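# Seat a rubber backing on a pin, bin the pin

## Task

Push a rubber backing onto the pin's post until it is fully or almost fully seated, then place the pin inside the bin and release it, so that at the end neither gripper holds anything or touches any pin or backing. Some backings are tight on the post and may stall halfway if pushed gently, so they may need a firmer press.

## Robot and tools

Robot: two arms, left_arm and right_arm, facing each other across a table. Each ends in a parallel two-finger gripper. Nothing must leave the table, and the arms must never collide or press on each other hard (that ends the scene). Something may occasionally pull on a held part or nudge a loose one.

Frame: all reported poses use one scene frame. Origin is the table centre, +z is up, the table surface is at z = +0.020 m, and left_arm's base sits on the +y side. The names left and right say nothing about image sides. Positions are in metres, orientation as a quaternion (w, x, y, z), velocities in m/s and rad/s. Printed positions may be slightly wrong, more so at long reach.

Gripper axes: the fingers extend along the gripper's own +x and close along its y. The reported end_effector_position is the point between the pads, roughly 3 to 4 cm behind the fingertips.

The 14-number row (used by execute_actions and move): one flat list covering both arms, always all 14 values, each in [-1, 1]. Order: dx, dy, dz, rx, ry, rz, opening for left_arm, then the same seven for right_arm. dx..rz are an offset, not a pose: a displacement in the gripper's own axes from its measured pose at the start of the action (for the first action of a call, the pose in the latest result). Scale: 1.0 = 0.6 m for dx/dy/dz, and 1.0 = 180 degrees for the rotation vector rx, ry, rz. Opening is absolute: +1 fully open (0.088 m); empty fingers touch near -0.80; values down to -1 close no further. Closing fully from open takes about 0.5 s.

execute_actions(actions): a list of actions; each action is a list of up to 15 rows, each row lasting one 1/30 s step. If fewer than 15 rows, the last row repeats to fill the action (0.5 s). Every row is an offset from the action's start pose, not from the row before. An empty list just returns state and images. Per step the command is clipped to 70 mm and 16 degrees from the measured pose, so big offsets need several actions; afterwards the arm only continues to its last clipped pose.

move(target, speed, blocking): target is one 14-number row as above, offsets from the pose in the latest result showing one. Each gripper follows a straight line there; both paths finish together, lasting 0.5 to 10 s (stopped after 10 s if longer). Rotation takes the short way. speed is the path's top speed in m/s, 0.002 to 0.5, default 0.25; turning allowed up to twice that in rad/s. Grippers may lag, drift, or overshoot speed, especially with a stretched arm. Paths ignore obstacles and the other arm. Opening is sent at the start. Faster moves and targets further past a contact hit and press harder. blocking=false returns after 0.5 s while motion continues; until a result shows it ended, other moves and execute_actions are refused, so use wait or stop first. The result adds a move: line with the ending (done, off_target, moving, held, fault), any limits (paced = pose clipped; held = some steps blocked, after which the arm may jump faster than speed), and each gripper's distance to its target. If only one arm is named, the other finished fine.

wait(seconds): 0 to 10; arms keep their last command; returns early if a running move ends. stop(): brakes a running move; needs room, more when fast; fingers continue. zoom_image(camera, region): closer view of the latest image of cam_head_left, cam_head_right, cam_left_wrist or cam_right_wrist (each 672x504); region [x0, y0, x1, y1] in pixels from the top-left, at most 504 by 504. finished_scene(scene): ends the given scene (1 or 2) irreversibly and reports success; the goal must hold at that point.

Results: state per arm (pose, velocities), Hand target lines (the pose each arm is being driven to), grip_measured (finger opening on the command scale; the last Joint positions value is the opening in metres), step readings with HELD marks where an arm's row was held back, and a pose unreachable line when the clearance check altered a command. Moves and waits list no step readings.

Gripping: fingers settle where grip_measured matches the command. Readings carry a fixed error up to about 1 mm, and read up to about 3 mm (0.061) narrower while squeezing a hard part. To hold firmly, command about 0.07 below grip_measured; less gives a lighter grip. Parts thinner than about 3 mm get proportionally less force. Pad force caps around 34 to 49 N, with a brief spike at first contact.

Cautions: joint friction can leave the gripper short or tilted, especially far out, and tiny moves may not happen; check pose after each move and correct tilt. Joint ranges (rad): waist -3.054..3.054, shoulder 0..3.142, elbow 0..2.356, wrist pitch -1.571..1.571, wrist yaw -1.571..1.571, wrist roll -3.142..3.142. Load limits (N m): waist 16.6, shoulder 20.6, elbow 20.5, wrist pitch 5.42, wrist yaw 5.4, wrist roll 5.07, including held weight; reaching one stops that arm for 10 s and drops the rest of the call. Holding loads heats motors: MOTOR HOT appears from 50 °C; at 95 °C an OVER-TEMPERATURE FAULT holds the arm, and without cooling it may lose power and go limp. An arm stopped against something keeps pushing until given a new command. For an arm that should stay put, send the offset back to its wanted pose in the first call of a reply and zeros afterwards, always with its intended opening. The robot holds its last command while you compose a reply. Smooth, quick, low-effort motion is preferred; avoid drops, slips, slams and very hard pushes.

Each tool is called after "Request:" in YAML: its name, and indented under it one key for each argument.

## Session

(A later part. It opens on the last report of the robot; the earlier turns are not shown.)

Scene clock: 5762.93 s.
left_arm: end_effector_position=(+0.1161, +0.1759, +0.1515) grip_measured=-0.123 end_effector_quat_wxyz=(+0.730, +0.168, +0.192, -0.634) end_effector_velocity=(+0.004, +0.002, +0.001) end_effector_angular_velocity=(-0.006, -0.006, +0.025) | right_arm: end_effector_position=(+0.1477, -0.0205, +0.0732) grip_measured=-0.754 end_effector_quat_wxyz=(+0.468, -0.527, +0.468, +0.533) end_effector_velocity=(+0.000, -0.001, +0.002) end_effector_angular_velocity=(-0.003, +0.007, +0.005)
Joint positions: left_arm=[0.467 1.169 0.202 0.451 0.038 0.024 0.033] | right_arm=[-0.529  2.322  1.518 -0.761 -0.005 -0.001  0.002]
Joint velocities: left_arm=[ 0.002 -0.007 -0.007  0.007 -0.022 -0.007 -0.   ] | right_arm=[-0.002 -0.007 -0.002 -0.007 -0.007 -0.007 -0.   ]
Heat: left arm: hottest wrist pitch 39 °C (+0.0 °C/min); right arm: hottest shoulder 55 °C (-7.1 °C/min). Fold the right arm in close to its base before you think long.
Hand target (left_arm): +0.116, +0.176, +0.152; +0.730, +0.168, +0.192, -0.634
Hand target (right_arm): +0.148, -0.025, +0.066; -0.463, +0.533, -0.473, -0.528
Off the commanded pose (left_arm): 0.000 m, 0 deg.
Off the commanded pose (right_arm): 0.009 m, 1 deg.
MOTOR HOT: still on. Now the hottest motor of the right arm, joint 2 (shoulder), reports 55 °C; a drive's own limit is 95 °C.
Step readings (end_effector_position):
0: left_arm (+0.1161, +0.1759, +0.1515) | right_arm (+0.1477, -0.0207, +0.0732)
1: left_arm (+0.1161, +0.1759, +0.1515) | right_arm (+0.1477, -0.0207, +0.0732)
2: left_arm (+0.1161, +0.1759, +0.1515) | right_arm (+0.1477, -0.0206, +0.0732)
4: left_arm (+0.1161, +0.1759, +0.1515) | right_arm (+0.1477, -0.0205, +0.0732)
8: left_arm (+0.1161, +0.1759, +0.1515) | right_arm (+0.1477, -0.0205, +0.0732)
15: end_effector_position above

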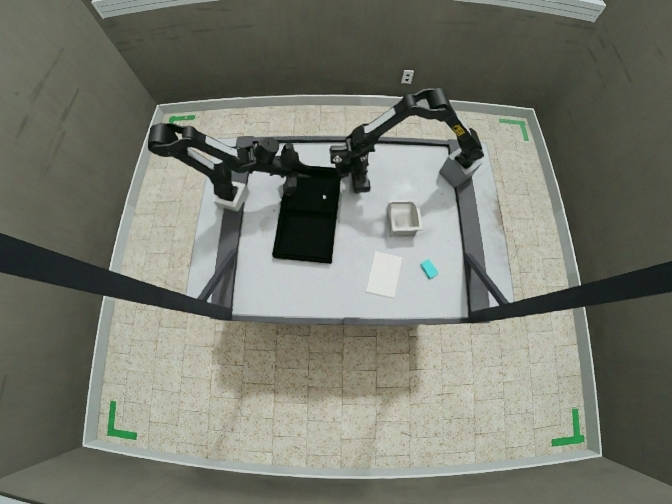

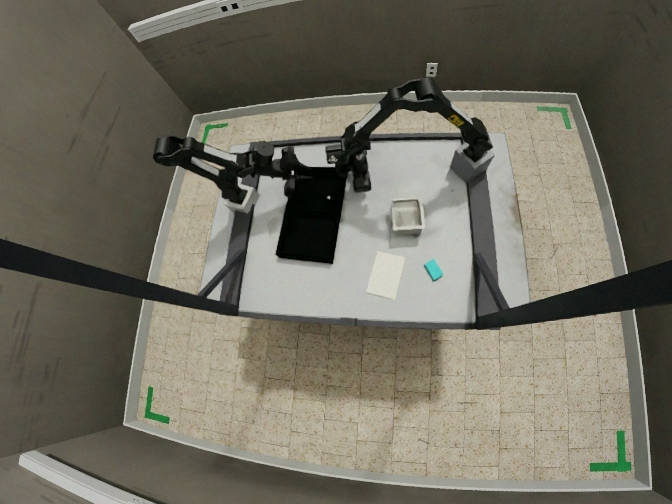

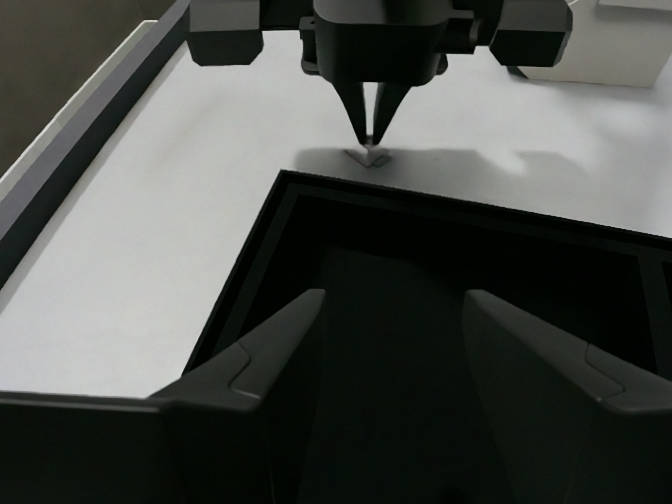

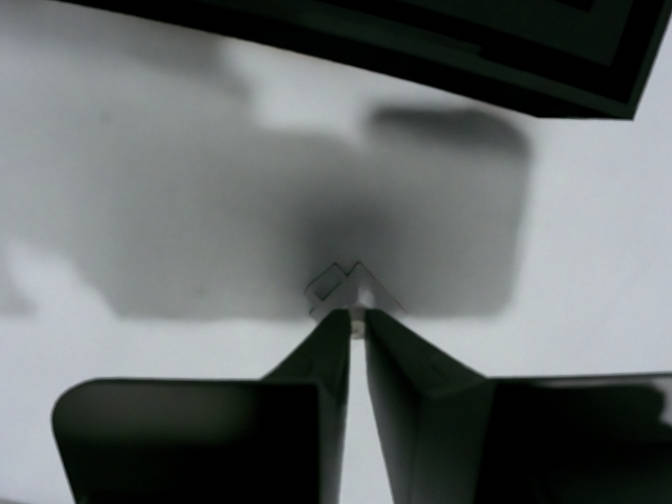

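Request:
execute_actions:
  actions:
    - [[0,0,0,0,0,0,-0.12, 0.0128,0,-0.0077,0,0.0062,0,-0.765],[0,0,0,0,0,0,-0.12, 0.0131,0,-0.0077,0,0.0062,0,-0.765],[0,0,0,0,0,0,-0.12, 0.0134,0,-0.0077,0,0.0062,0,-0.765],[0,0,0,0,0,0,-0.12, 0.0137,0,-0.0077,0,0.0062,0,-0.765],[0,0,0,0,0,0,-0.12, 0.014,0,-0.0077,0,0.0062,0,-0.765],[0,0,0,0,0,0,-0.12, 0.0143,0,-0.0077,0,0.0062,0,-0.765],[0,0,0,0,0,0,-0.12, 0.0146,0,-0.0078,0,0.0063,0,-0.765],[0,0,0,0,0,0,-0.12, 0.0149,0,-0.0078,0,0.0063,0,-0.765],[0,0,0,0,0,0,-0.12, 0.0152,0,-0.0078,0,0.0063,0,-0.765],[0,0,0,0,0,0,-0.12, 0.0155,0,-0.0078,0,0.0063,0,-0.765],[0,0,0,0,0,0,-0.12, 0.0158,0,-0.0078,0,0.0063,0,-0.765],[0,0,0,0,0,0,-0.12, 0.016,0,-0.0078,0,0.0063,0,-0.765]]

Request:
zoom_image:
  camera: "cam_left_wrist"
  region: [330, 100, 410, 180]

Scene clock: 5778.60 s.
left_arm: end_effector_position=(+0.1161, +0.1759, +0.1515) grip_measured=-0.123 end_effector_quat_wxyz=(+0.730, +0.168, +0.192, -0.634) end_effector_velocity=(-0.006, +0.002, -0.004) end_effector_angular_velocity=(+0.021, +0.008, -0.030) | right_arm: end_effector_position=(+0.1477, -0.0200, +0.0720) grip_measured=-0.754 end_effector_quat_wxyz=(+0.468, -0.527, +0.467, +0.534) end_effector_velocity=(-0.000, +0.001, +0.000) end_effector_angular_velocity=(+0.006, +0.008, +0.005)
Joint positions: left_arm=[0.467 1.169 0.202 0.451 0.038 0.024 0.033] | right_arm=[-0.529  2.325  1.517 -0.756 -0.005 -0.001  0.002]
Joint velocities: left_arm=[-0.007 -0.002 -0.002 -0.022  0.022  0.007 -0.   ] | right_arm=[-0.002 -0.002 -0.002  0.007 -0.007 -0.007  0.   ]
Heat: left arm: hottest wrist pitch 39 °C (+0.0 °C/min); right arm: hottest shoulder 54 °C (-6.0 °C/min). Fold the right arm in close to its base before you think long.
Hand target (left_arm): +0.116, +0.176, +0.152; +0.730, +0.168, +0.192, -0.634
Hand target (right_arm): +0.148, -0.025, +0.064; -0.463, +0.533, -0.472, -0.528
Off the commanded pose (left_arm): 0.000 m, 0 deg.
Off the commanded pose (right_arm): 0.010 m, 1 deg.
MOTOR HOT: still on. Now the hottest motor of the right arm, joint 2 (shoulder), reports 54 °C; a drive's own limit is 95 °C.
Step readings (end_effector_position):
0: left_arm (+0.1161, +0.1759, +0.1515) | right_arm (+0.1477, -0.0205, +0.0732)
1: left_arm (+0.1161, +0.1759, +0.1515) | right_arm (+0.1477, -0.0205, +0.0732)
2: left_arm (+0.1161, +0.1759, +0.1515) | right_arm (+0.1477, -0.0205, +0.0732)
4: left_arm (+0.1161, +0.1759, +0.1515) | right_arm (+0.1477, -0.0204, +0.0730)
8: left_arm (+0.1161, +0.1759, +0.1515) | right_arm (+0.1477, -0.0202, +0.0726)
15: end_effector_position above

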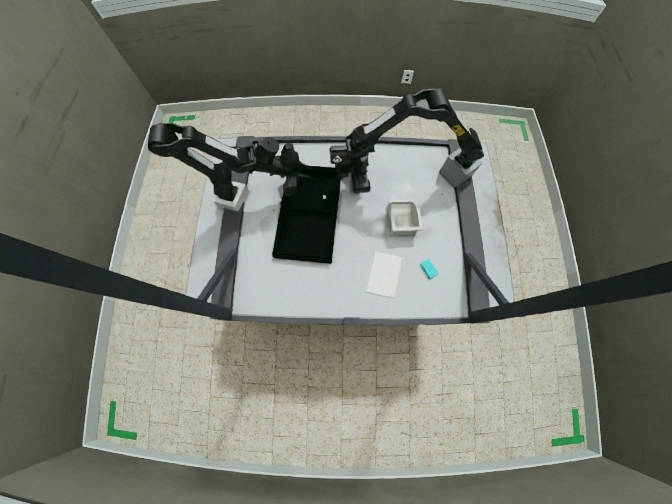

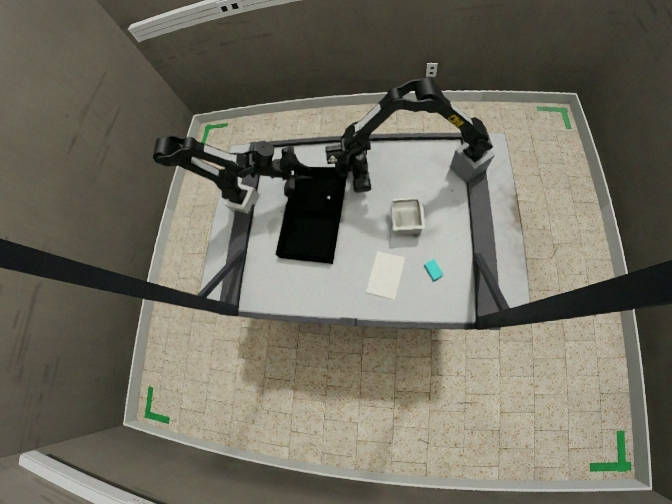

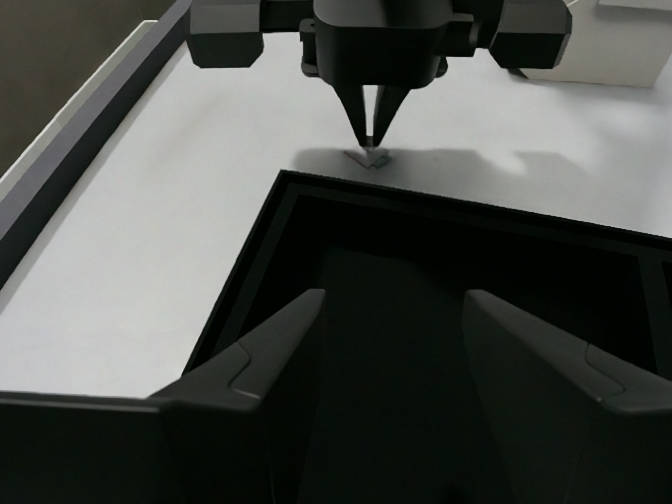

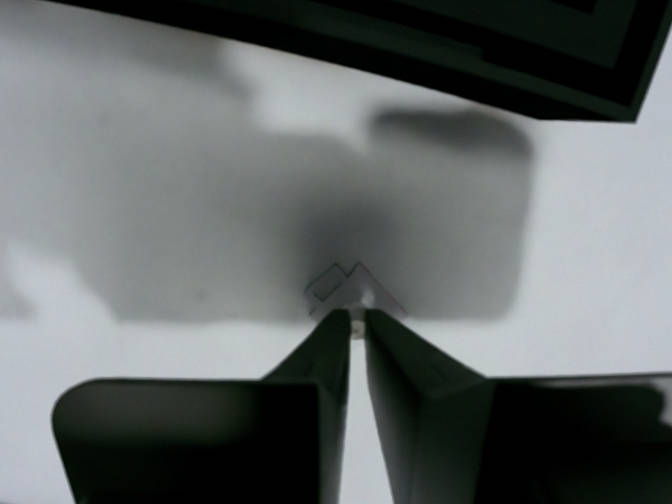

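Region (330, 100, 410, 180) of cam_left_wrist's 672x504 image, scaled by 6.300, with more detail than that image has.

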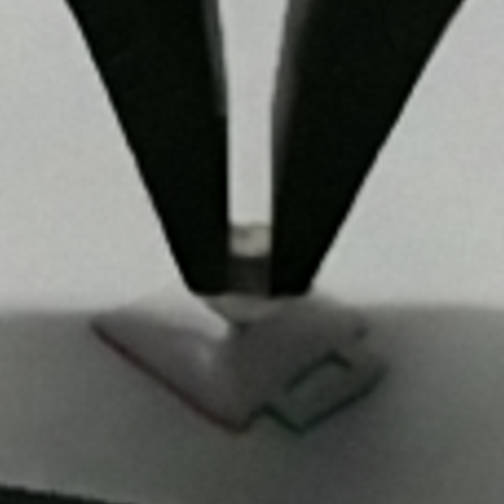

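Request:
execute_actions:
  actions:
    - [[0,0,0,0,0,0,-0.12, 0.0144,0,-0.0087,0,0.0069,0,-0.765],[0,0,0,0,0,0,-0.12, 0.0148,0,-0.0089,0,0.0071,0,-0.765],[0,0,0,0,0,0,-0.12, 0.0152,0,-0.009,0,0.0072,0,-0.765],[0,0,0,0,0,0,-0.12, 0.0156,0,-0.0092,0,0.0074,0,-0.765],[0,0,0,0,0,0,-0.12, 0.016,0,-0.0093,0,0.0076,0,-0.765],[0,0,0,0,0,0,-0.12, 0.0165,0,-0.0095,0,0.0078,0,-0.765],[0,0,0,0,0,0,-0.12, 0.017,0,-0.0096,0,0.008,0,-0.765],[0,0,0,0,0,0,-0.12, 0.0175,0,-0.0098,0,0.0082,0,-0.765],[0,0,0,0,0,0,-0.12, 0.018,0,-0.0099,0,0.0083,0,-0.765],[0,0,0,0,0,0,-0.12, 0.0185,0,-0.010,0,0.0084,0,-0.765],[0,0,0,0,0,0,-0.12, 0.019,0,-0.0101,0,0.0085,0,-0.765]]

Request:
zoom_image:
  camera: "cam_left_wrist"
  region: [330, 100, 410, 180]

Request:
zoom_image:
  camera: "cam_right_wrist"
  region: [300, 250, 420, 370]

Scene clock: 5792.83 s.
left_arm: end_effector_position=(+0.1161, +0.1759, +0.1515) grip_measured=-0.123 end_effector_quat_wxyz=(+0.730, +0.168, +0.192, -0.634) end_effector_velocity=(-0.001, -0.002, +0.002) end_effector_angular_velocity=(-0.006, -0.011, -0.005) | right_arm: end_effector_position=(+0.1477, -0.0202, +0.0711) grip_measured=-0.754 end_effector_quat_wxyz=(+0.468, -0.527, +0.468, +0.533) end_effector_velocity=(+0.000, +0.000, +0.003) end_effector_angular_velocity=(+0.003, -0.007, +0.024)
Joint positions: left_arm=[0.467 1.169 0.202 0.451 0.038 0.024 0.033] | right_arm=[-0.529  2.327  1.517 -0.755 -0.005 -0.001  0.002]
Joint velocities: left_arm=[-0.007  0.002  0.002  0.007 -0.007  0.007  0.   ] | right_arm=[ 0.002 -0.007  0.002 -0.007  0.007 -0.022 -0.   ]
Heat: left arm: hottest wrist pitch 39 °C (+0.0 °C/min); right arm: hottest shoulder 54 °C (-4.0 °C/min). Fold the right arm in close to its base before you think long.
Hand target (left_arm): +0.116, +0.176, +0.152; +0.730, +0.168, +0.192, -0.634
Hand target (right_arm): +0.148, -0.026, +0.061; -0.462, +0.534, -0.474, -0.526
Off the commanded pose (left_arm): 0.000 m, 0 deg.
Off the commanded pose (right_arm): 0.012 m, 1 deg.
MOTOR HOT: still on. Now the hottest motor of the right arm, joint 2 (shoulder), reports 54 °C; a drive's own limit is 95 °C.
Step readings (end_effector_position):
0: left_arm (+0.1161, +0.1759, +0.1515) | right_arm (+0.1476, -0.0200, +0.0720)
1: left_arm (+0.1161, +0.1759, +0.1515) | right_arm (+0.1476, -0.0200, +0.0720)
2: left_arm (+0.1161, +0.1759, +0.1515) | right_arm (+0.1477, -0.0200, +0.0719)
4: left_arm (+0.1161, +0.1759, +0.1515) | right_arm (+0.1477, -0.0200, +0.0719)
8: left_arm (+0.1161, +0.1759, +0.1515) | right_arm (+0.1477, -0.0201, +0.0714)
15: end_effector_position above

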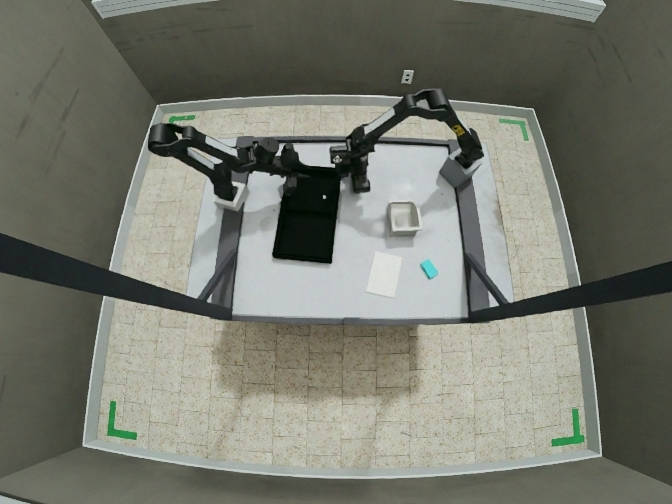

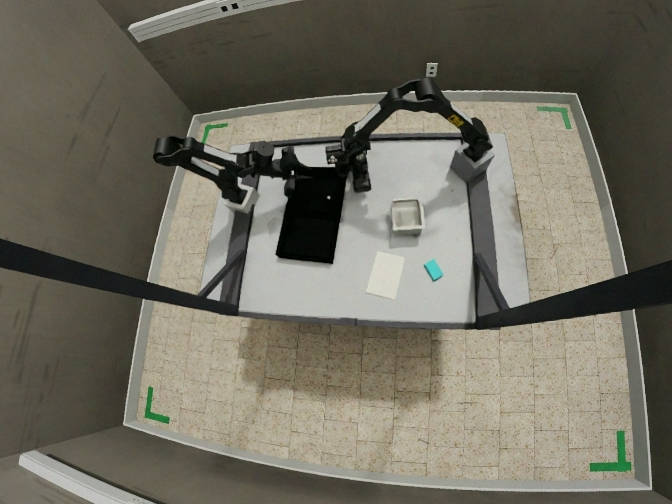

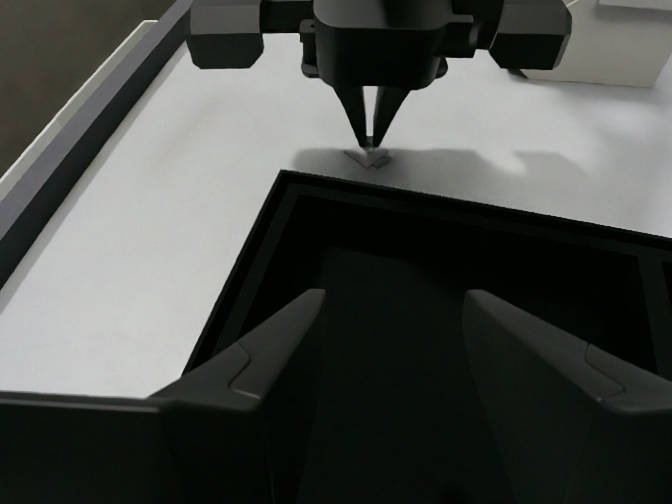

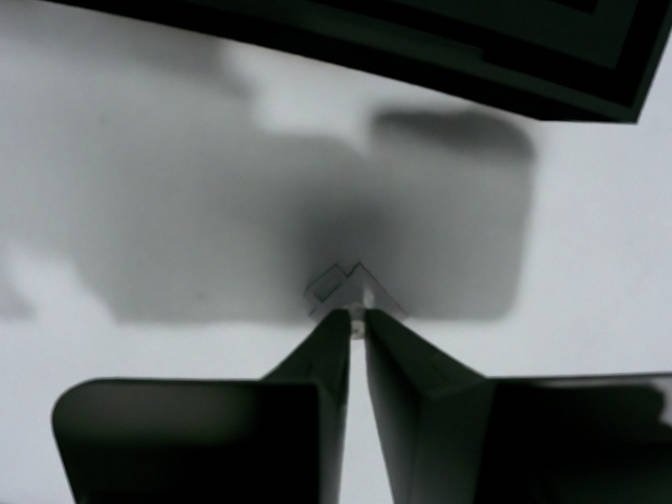

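Region (330, 100, 410, 180) of cam_left_wrist's 672x504 image, scaled by 6.300, with more detail than that image has.

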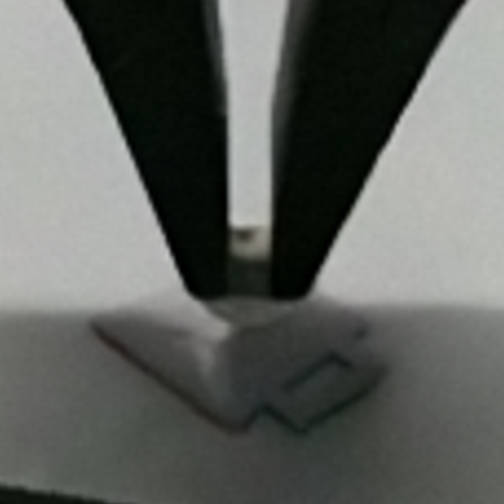

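Region (300, 250, 420, 370) of cam_right_wrist's 672x504 image, scaled by 4.200, with more detail than that image has.

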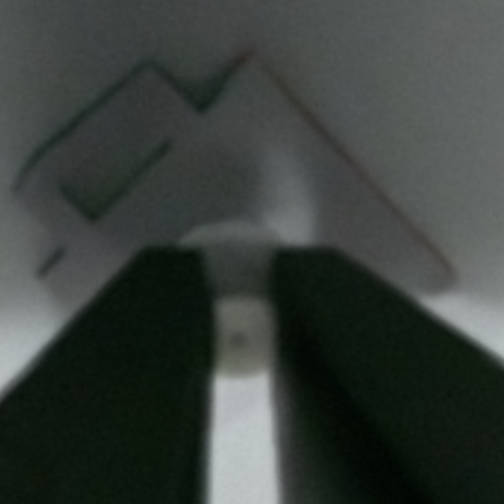

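Request:
execute_actions:
  actions: []

Scene clock: 5813.03 s.
left_arm: end_effector_position=(+0.1161, +0.1759, +0.1515) grip_measured=-0.123 end_effector_quat_wxyz=(+0.730, +0.168, +0.192, -0.634) end_effector_velocity=(+0.006, +0.002, -0.002) end_effector_angular_velocity=(+0.007, -0.024, +0.031) | right_arm: end_effector_position=(+0.1477, -0.0202, +0.0711) grip_measured=-0.754 end_effector_quat_wxyz=(+0.468, -0.527, +0.468, +0.533) end_effector_velocity=(-0.002, -0.001, +0.001) end_effector_angular_velocity=(-0.003, +0.007, +0.010)
Joint positions: left_arm=[0.467 1.169 0.202 0.451 0.038 0.024 0.033] | right_arm=[-0.529  2.327  1.517 -0.755 -0.005 -0.001  0.002]
Joint velocities: left_arm=[ 0.002  0.002 -0.007  0.007 -0.037  0.007 -0.   ] | right_arm=[ 0.002 -0.002  0.002 -0.007 -0.007 -0.007 -0.   ]
Heat: left arm: hottest wrist pitch 39 °C (+0.0 °C/min); right arm: hottest shoulder 52 °C (-4.0 °C/min). Fold the right arm in close to its base before you think long.
Hand target (left_arm): +0.116, +0.176, +0.152; +0.730, +0.168, +0.192, -0.634
Hand target (right_arm): +0.148, -0.026, +0.061; -0.462, +0.534, -0.474, -0.526
Off the commanded pose (left_arm): 0.000 m, 0 deg.
Off the commanded pose (right_arm): 0.012 m, 1 deg.
MOTOR HOT: still on. Now the hottest motor of the right arm, joint 2 (shoulder), reports 52 °C; a drive's own limit is 95 °C.

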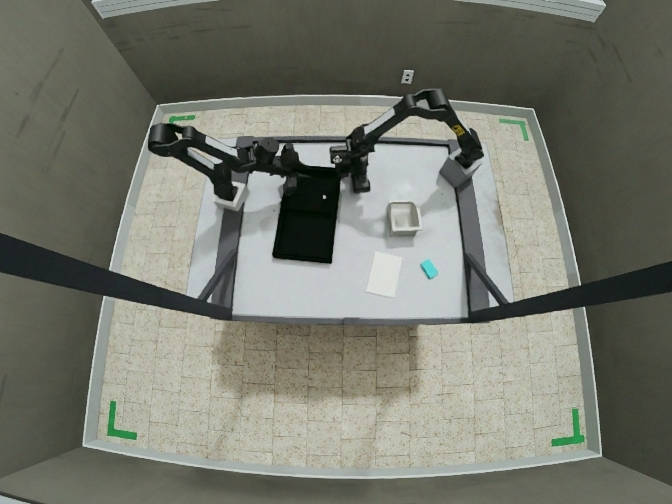

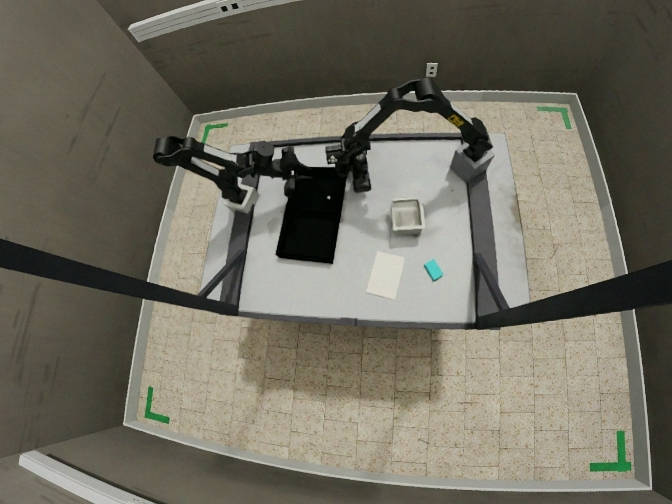

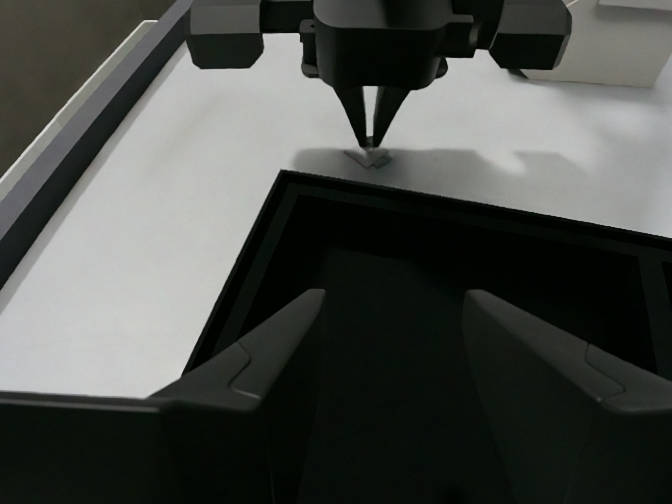

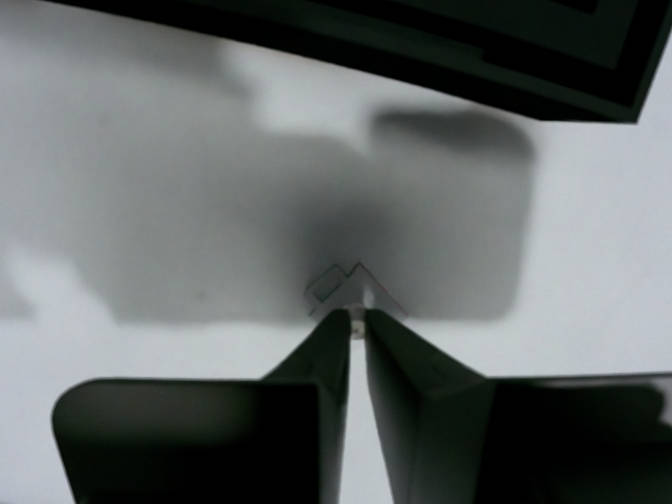

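Request:
execute_actions:
  actions:
    - [[0,0,0,0,0,0,-0.12,0.0175,0,-0.0097,0,0.0082,0,-0.765],[0,0,0,0,0,0,-0.12,0.018,0,-0.0099,0,0.0084,0,-0.765],[0,0,0,0,0,0,-0.12,0.0185,0,-0.0101,0,0.0086,0,-0.765],[0,0,0,0,0,0,-0.12,0.019,0,-0.0103,0,0.0088,0,-0.765],[0,0,0,0,0,0,-0.12,0.0195,0,-0.0105,0,0.009,0,-0.765],[0,0,0,0,0,0,-0.12,0.02,0,-0.0107,0,0.0092,0,-0.765],[0,0,0,0,0,0,-0.12,0.0205,0,-0.0109,0,0.0094,0,-0.765],[0,0,0,0,0,0,-0.12,0.021,0,-0.0111,0,0.0096,0,-0.765],[0,0,0,0,0,0,-0.12,0.0215,0,-0.0113,0,0.0098,0,-0.765],[0,0,0,0,0,0,-0.12,0.022,0,-0.0115,0,0.01,0,-0.765],[0,0,0,0,0,0,-0.12,0.0225,0,-0.0117,0,0.0102,0,-0.765]]

Scene clock: 5821.63 s.
left_arm: end_effector_position=(+0.1161, +0.1759, +0.1515) grip_measured=-0.123 end_effector_quat_wxyz=(+0.730, +0.168, +0.192, -0.634) end_effector_velocity=(+0.002, +0.003, -0.004) end_effector_angular_velocity=(+0.021, +0.012, +0.028) | right_arm: end_effector_position=(+0.1477, -0.0205, +0.0701) grip_measured=-0.754 end_effector_quat_wxyz=(+0.467, -0.528, +0.468, +0.533) end_effector_velocity=(+0.000, -0.003, +0.003) end_effector_angular_velocity=(-0.013, +0.006, -0.010)
Joint positions: left_arm=[0.467 1.169 0.202 0.451 0.038 0.024 0.033] | right_arm=[-0.529  2.33   1.517 -0.754 -0.005 -0.001  0.002]
Joint velocities: left_arm=[-0.002 -0.002 -0.002 -0.022 -0.022 -0.022 -0.   ] | right_arm=[-0.002 -0.007  0.002 -0.022 -0.007  0.007 -0.   ]
Heat: left arm: hottest wrist pitch 39 °C (+0.0 °C/min); right arm: hottest shoulder 52 °C (-3.0 °C/min). Fold the right arm in close to its base before you think long.
Hand target (left_arm): +0.116, +0.176, +0.152; +0.730, +0.168, +0.192, -0.634
Hand target (right_arm): +0.149, -0.027, +0.058; -0.460, +0.536, -0.475, -0.525
Off the commanded pose (left_arm): 0.000 m, 0 deg.
Off the commanded pose (right_arm): 0.014 m, 2 deg.
MOTOR HOT: still on. Now the hottest motor of the right arm, joint 2 (shoulder), reports 52 °C; a drive's own limit is 95 °C.
Step readings (end_effector_position):
0: left_arm (+0.1161, +0.1759, +0.1515) | right_arm (+0.1477, -0.0202, +0.0711)
1: left_arm (+0.1161, +0.1759, +0.1515) | right_arm (+0.1477, -0.0202, +0.0710)
2: left_arm (+0.1161, +0.1759, +0.1515) | right_arm (+0.1477, -0.0202, +0.0710)
4: left_arm (+0.1161, +0.1759, +0.1515) | right_arm (+0.1477, -0.0203, +0.0708)
8: left_arm (+0.1161, +0.1759, +0.1515) | right_arm (+0.1477, -0.0205, +0.0704)
15: end_effector_position above

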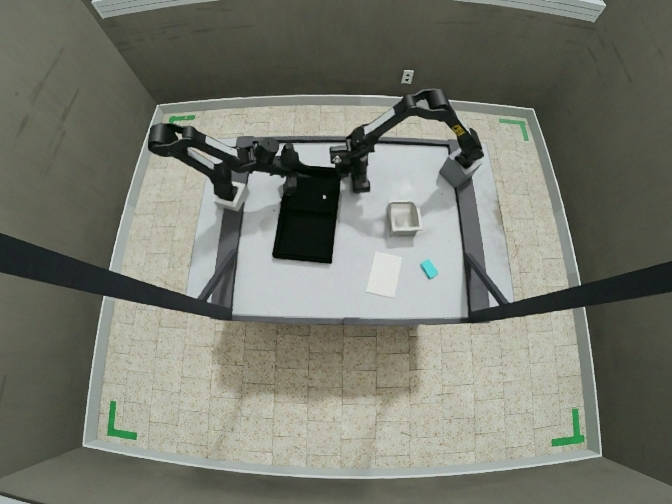

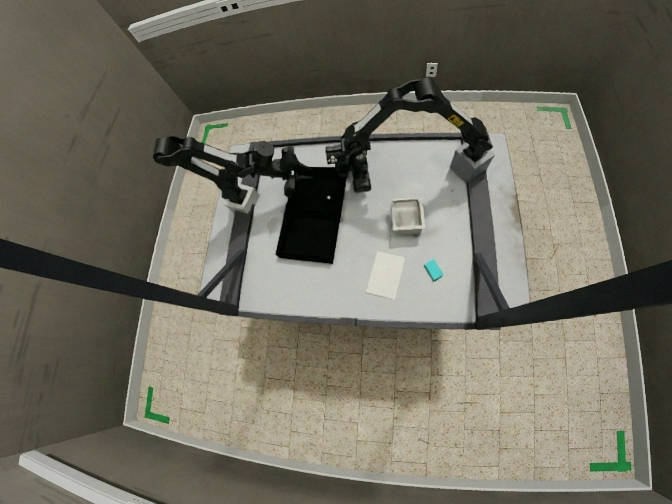

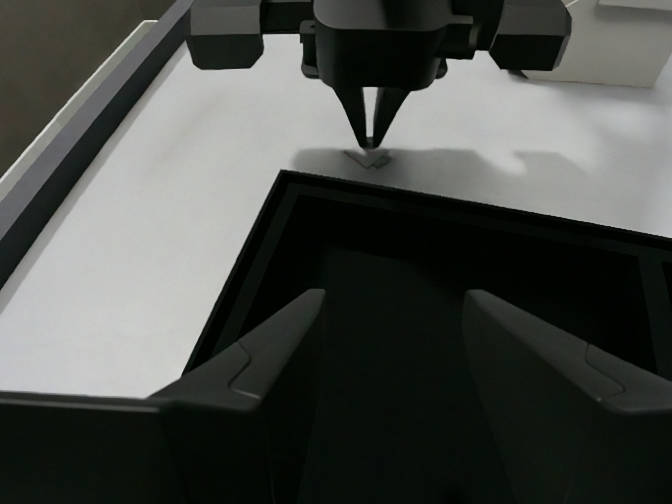

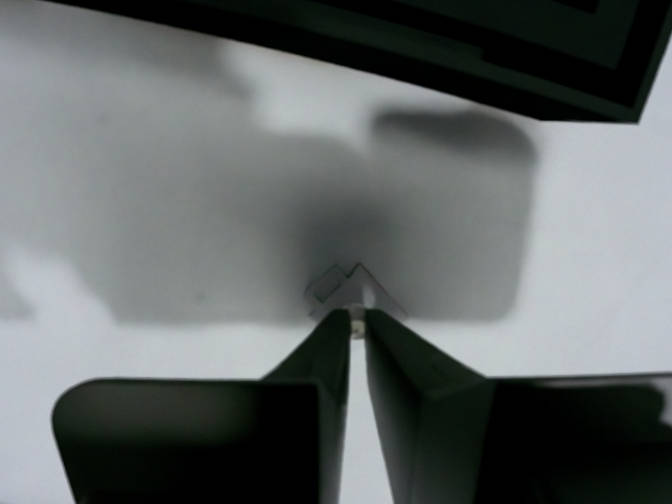

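Request:
execute_actions:
  actions:
    - [[0,0,0,0,0,0,-0.12,0.0208,0,-0.0112,0,0.0096,0,-0.765],[0,0,0,0,0,0,-0.12,0.0213,0,-0.0114,0,0.0098,0,-0.765],[0,0,0,0,0,0,-0.12,0.0218,0,-0.0116,0,0.01,0,-0.765],[0,0,0,0,0,0,-0.12,0.0223,0,-0.0118,0,0.0102,0,-0.765],[0,0,0,0,0,0,-0.12,0.0228,0,-0.012,0,0.0104,0,-0.765],[0,0,0,0,0,0,-0.12,0.0233,0,-0.0122,0,0.0106,0,-0.765],[0,0,0,0,0,0,-0.12,0.0238,0,-0.0124,0,0.0108,0,-0.765],[0,0,0,0,0,0,-0.12,0.0243,0,-0.0126,0,0.011,0,-0.765],[0,0,0,0,0,0,-0.12,0.0248,0,-0.0128,0,0.0112,0,-0.765],[0,0,0,0,0,0,-0.12,0.0253,0,-0.013,0,0.0114,0,-0.765],[0,0,0,0,0,0,-0.12,0.0258,0,-0.0132,0,0.0116,0,-0.765]]

Request:
zoom_image:
  camera: "cam_left_wrist"
  region: [330, 110, 410, 180]

Scene clock: 5833.00 s.
left_arm: end_effector_position=(+0.1161, +0.1759, +0.1515) grip_measured=-0.123 end_effector_quat_wxyz=(+0.730, +0.168, +0.192, -0.634) end_effector_velocity=(+0.000, +0.000, -0.000) end_effector_angular_velocity=(-0.003, +0.002, +0.008) | right_arm: end_effector_position=(+0.1477, -0.0208, +0.0692) grip_measured=-0.754 end_effector_quat_wxyz=(+0.467, -0.528, +0.469, +0.532) end_effector_velocity=(-0.001, -0.007, -0.001) end_effector_angular_velocity=(-0.028, +0.004, +0.010)
Joint positions: left_arm=[0.467 1.169 0.202 0.451 0.038 0.024 0.033] | right_arm=[-0.529  2.332  1.517 -0.754 -0.005 -0.001  0.002]
Joint velocities: left_arm=[-0.002  0.002 -0.002  0.007 -0.007 -0.007 -0.   ] | right_arm=[ 0.002 -0.002 -0.007 -0.022 -0.007 -0.007 -0.   ]
Heat: left arm: hottest wrist pitch 39 °C (+0.0 °C/min); right arm: hottest shoulder 51 °C (-4.0 °C/min). Fold the right arm in close to its base before you think long.
Hand target (left_arm): +0.116, +0.176, +0.152; +0.730, +0.168, +0.192, -0.634
Hand target (right_arm): +0.149, -0.028, +0.055; -0.459, +0.537, -0.477, -0.523
Off the commanded pose (left_arm): 0.000 m, 0 deg.
Off the commanded pose (right_arm): 0.016 m, 2 deg.
MOTOR HOT: still on. Now the hottest motor of the right arm, joint 2 (shoulder), reports 51 °C; a drive's own limit is 95 °C.
Step readings (end_effector_position):
0: left_arm (+0.1161, +0.1759, +0.1515) | right_arm (+0.1477, -0.0205, +0.0701)
1: left_arm (+0.1161, +0.1759, +0.1515) | right_arm (+0.1477, -0.0205, +0.0701)
2: left_arm (+0.1161, +0.1759, +0.1515) | right_arm (+0.1477, -0.0205, +0.0701)
4: left_arm (+0.1161, +0.1759, +0.1515) | right_arm (+0.1477, -0.0206, +0.0699)
8: left_arm (+0.1161, +0.1759, +0.1515) | right_arm (+0.1477, -0.0207, +0.0696)
15: end_effector_position above

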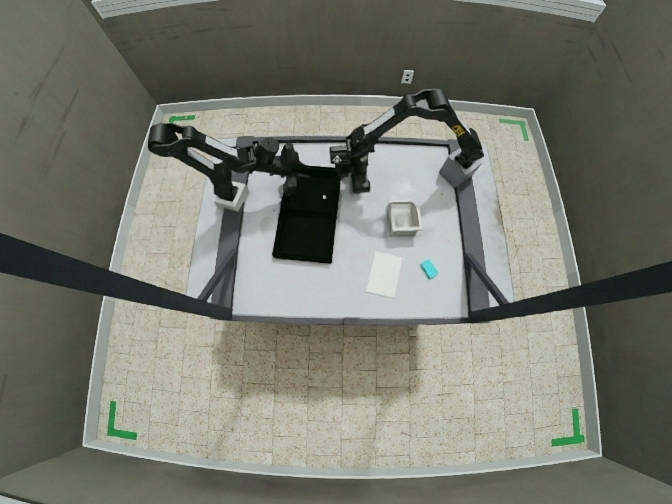

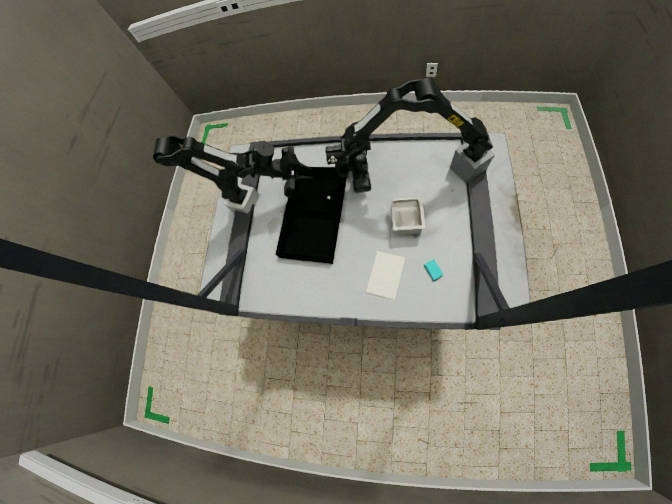

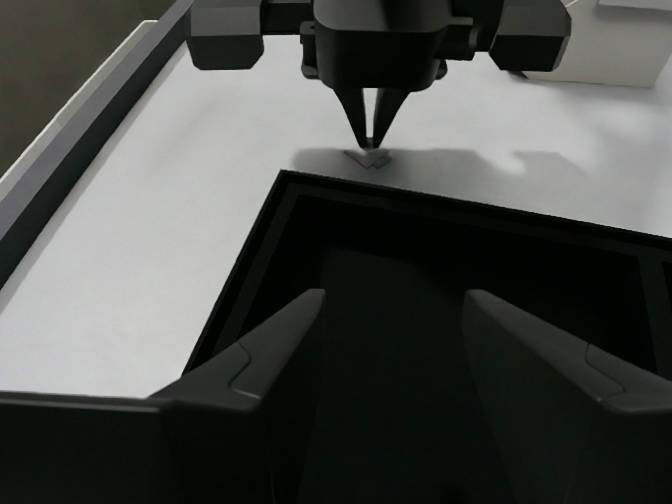

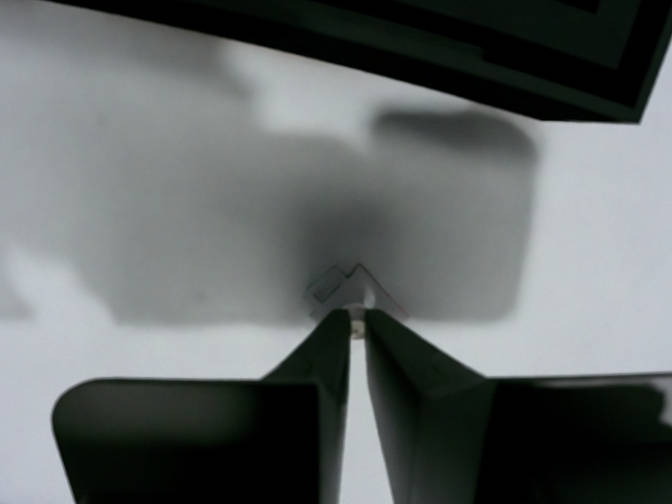

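Region (330, 110, 410, 180) of cam_left_wrist's 672x504 image, scaled by 6.300, with more detail than that image has; it fills the top 441 rows of this view, and the rest is white.

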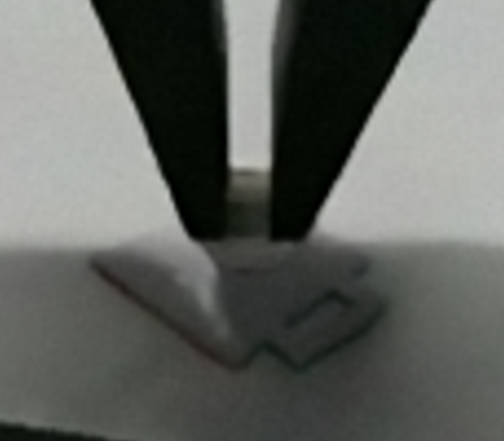

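Request:
execute_actions:
  actions:
    - [[0,0,0,0,0,0,-0.12,0.0243,0,-0.0127,0,0.011,0,-0.765],[0,0,0,0,0,0,-0.12,0.0248,0,-0.0129,0,0.0112,0,-0.765],[0,0,0,0,0,0,-0.12,0.0253,0,-0.0131,0,0.0114,0,-0.765],[0,0,0,0,0,0,-0.12,0.0258,0,-0.0133,0,0.0116,0,-0.765],[0,0,0,0,0,0,-0.12,0.0263,0,-0.0135,0,0.0118,0,-0.765],[0,0,0,0,0,0,-0.12,0.0268,0,-0.0137,0,0.012,0,-0.765],[0,0,0,0,0,0,-0.12,0.0273,0,-0.0139,0,0.0122,0,-0.765],[0,0,0,0,0,0,-0.12,0.0278,0,-0.0141,0,0.0124,0,-0.765],[0,0,0,0,0,0,-0.12,0.0283,0,-0.0143,0,0.0126,0,-0.765],[0,0,0,0,0,0,-0.12,0.0288,0,-0.0145,0,0.0128,0,-0.765],[0,0,0,0,0,0,-0.12,0.0293,0,-0.0147,0,0.013,0,-0.765],[0,0,0,0,0,0,-0.12,0.0298,0,-0.0149,0,0.0132,0,-0.765],[0,0,0,0,0,0,-0.12,0.0303,0,-0.0151,0,0.0134,0,-0.765]]

Request:
zoom_image:
  camera: "cam_left_wrist"
  region: [330, 110, 410, 180]

Scene clock: 5845.17 s.
left_arm: end_effector_position=(+0.1161, +0.1759, +0.1515) grip_measured=-0.123 end_effector_quat_wxyz=(+0.730, +0.168, +0.192, -0.634) end_effector_velocity=(+0.002, +0.002, -0.002) end_effector_angular_velocity=(+0.010, -0.016, +0.013) | right_arm: end_effector_position=(+0.1478, -0.0211, +0.0680) grip_measured=-0.754 end_effector_quat_wxyz=(+0.466, -0.529, +0.469, +0.531) end_effector_velocity=(+0.002, -0.000, +0.001) end_effector_angular_velocity=(-0.001, -0.008, +0.005)
Joint positions: left_arm=[0.467 1.169 0.202 0.451 0.038 0.024 0.033] | right_arm=[-0.529  2.335  1.517 -0.753 -0.005 -0.001  0.002]
Joint velocities: left_arm=[-0.002 -0.002 -0.002 -0.007 -0.022  0.007  0.   ] | right_arm=[-0.002 -0.002  0.002 -0.007  0.007 -0.007 -0.   ]
Heat: left arm: hottest wrist pitch 39 °C (+0.0 °C/min); right arm: hottest shoulder 49 °C (-5.0 °C/min). Fold the right arm in close to its base before you think long.
Hand target (left_arm): +0.116, +0.176, +0.152; +0.730, +0.168, +0.192, -0.634
Hand target (right_arm): +0.149, -0.030, +0.052; -0.457, +0.539, -0.479, -0.521
Off the commanded pose (left_arm): 0.000 m, 0 deg.
Off the commanded pose (right_arm): 0.019 m, 2 deg.
MOTOR HOT: still on. Now the hottest motor of the right arm, joint 2 (shoulder), reports 49 °C; a drive's own limit is 95 °C.
Step readings (end_effector_position):
0: left_arm (+0.1161, +0.1759, +0.1515) | right_arm (+0.1477, -0.0208, +0.0692)
1: left_arm (+0.1161, +0.1759, +0.1515) | right_arm (+0.1477, -0.0208, +0.0692)
2: left_arm (+0.1161, +0.1759, +0.1515) | right_arm (+0.1477, -0.0208, +0.0692)
4: left_arm (+0.1161, +0.1759, +0.1515) | right_arm (+0.1478, -0.0209, +0.0690)
8: left_arm (+0.1161, +0.1759, +0.1515) | right_arm (+0.1478, -0.0210, +0.0686)
15: end_effector_position above

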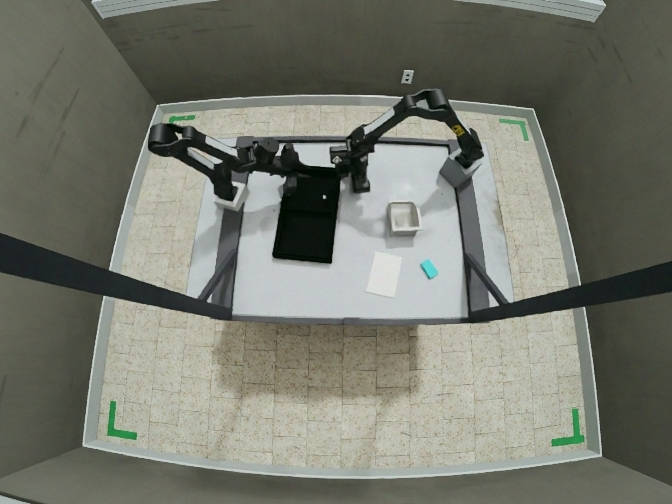

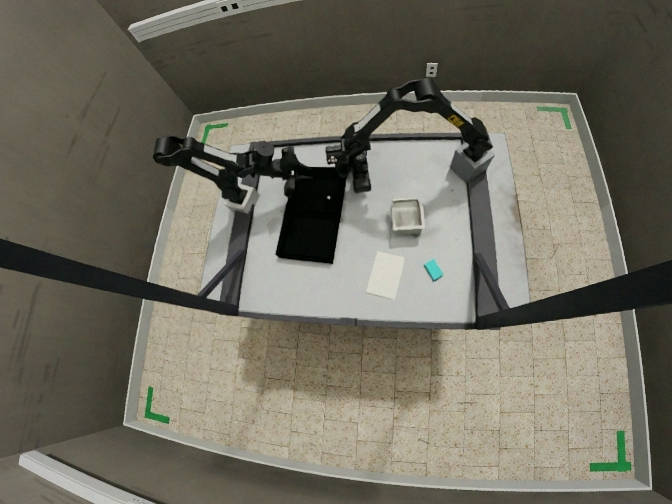

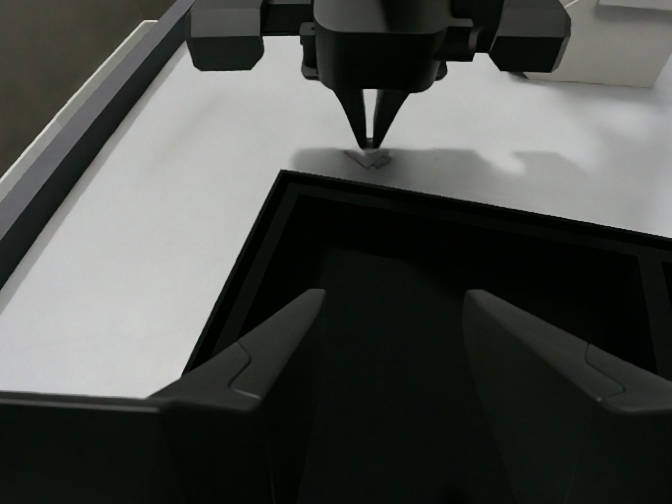

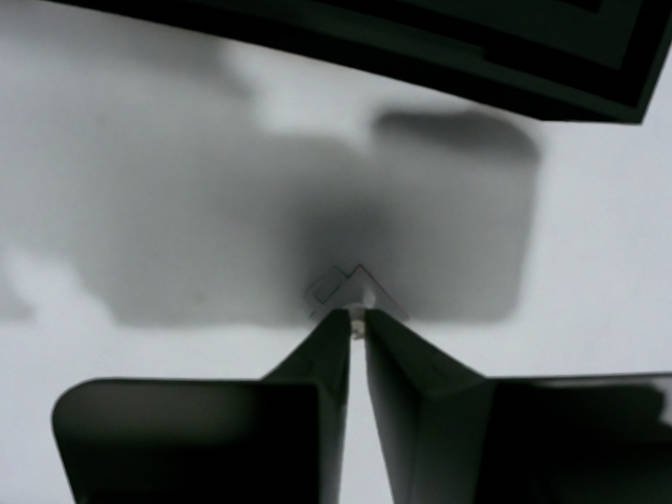

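Region (330, 110, 410, 180) of cam_left_wrist's 672x504 image, scaled by 6.300, with more detail than that image has; it fills the top 441 rows of this view, and the rest is white.

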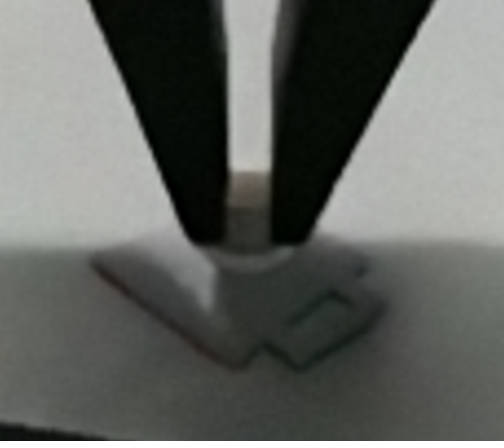

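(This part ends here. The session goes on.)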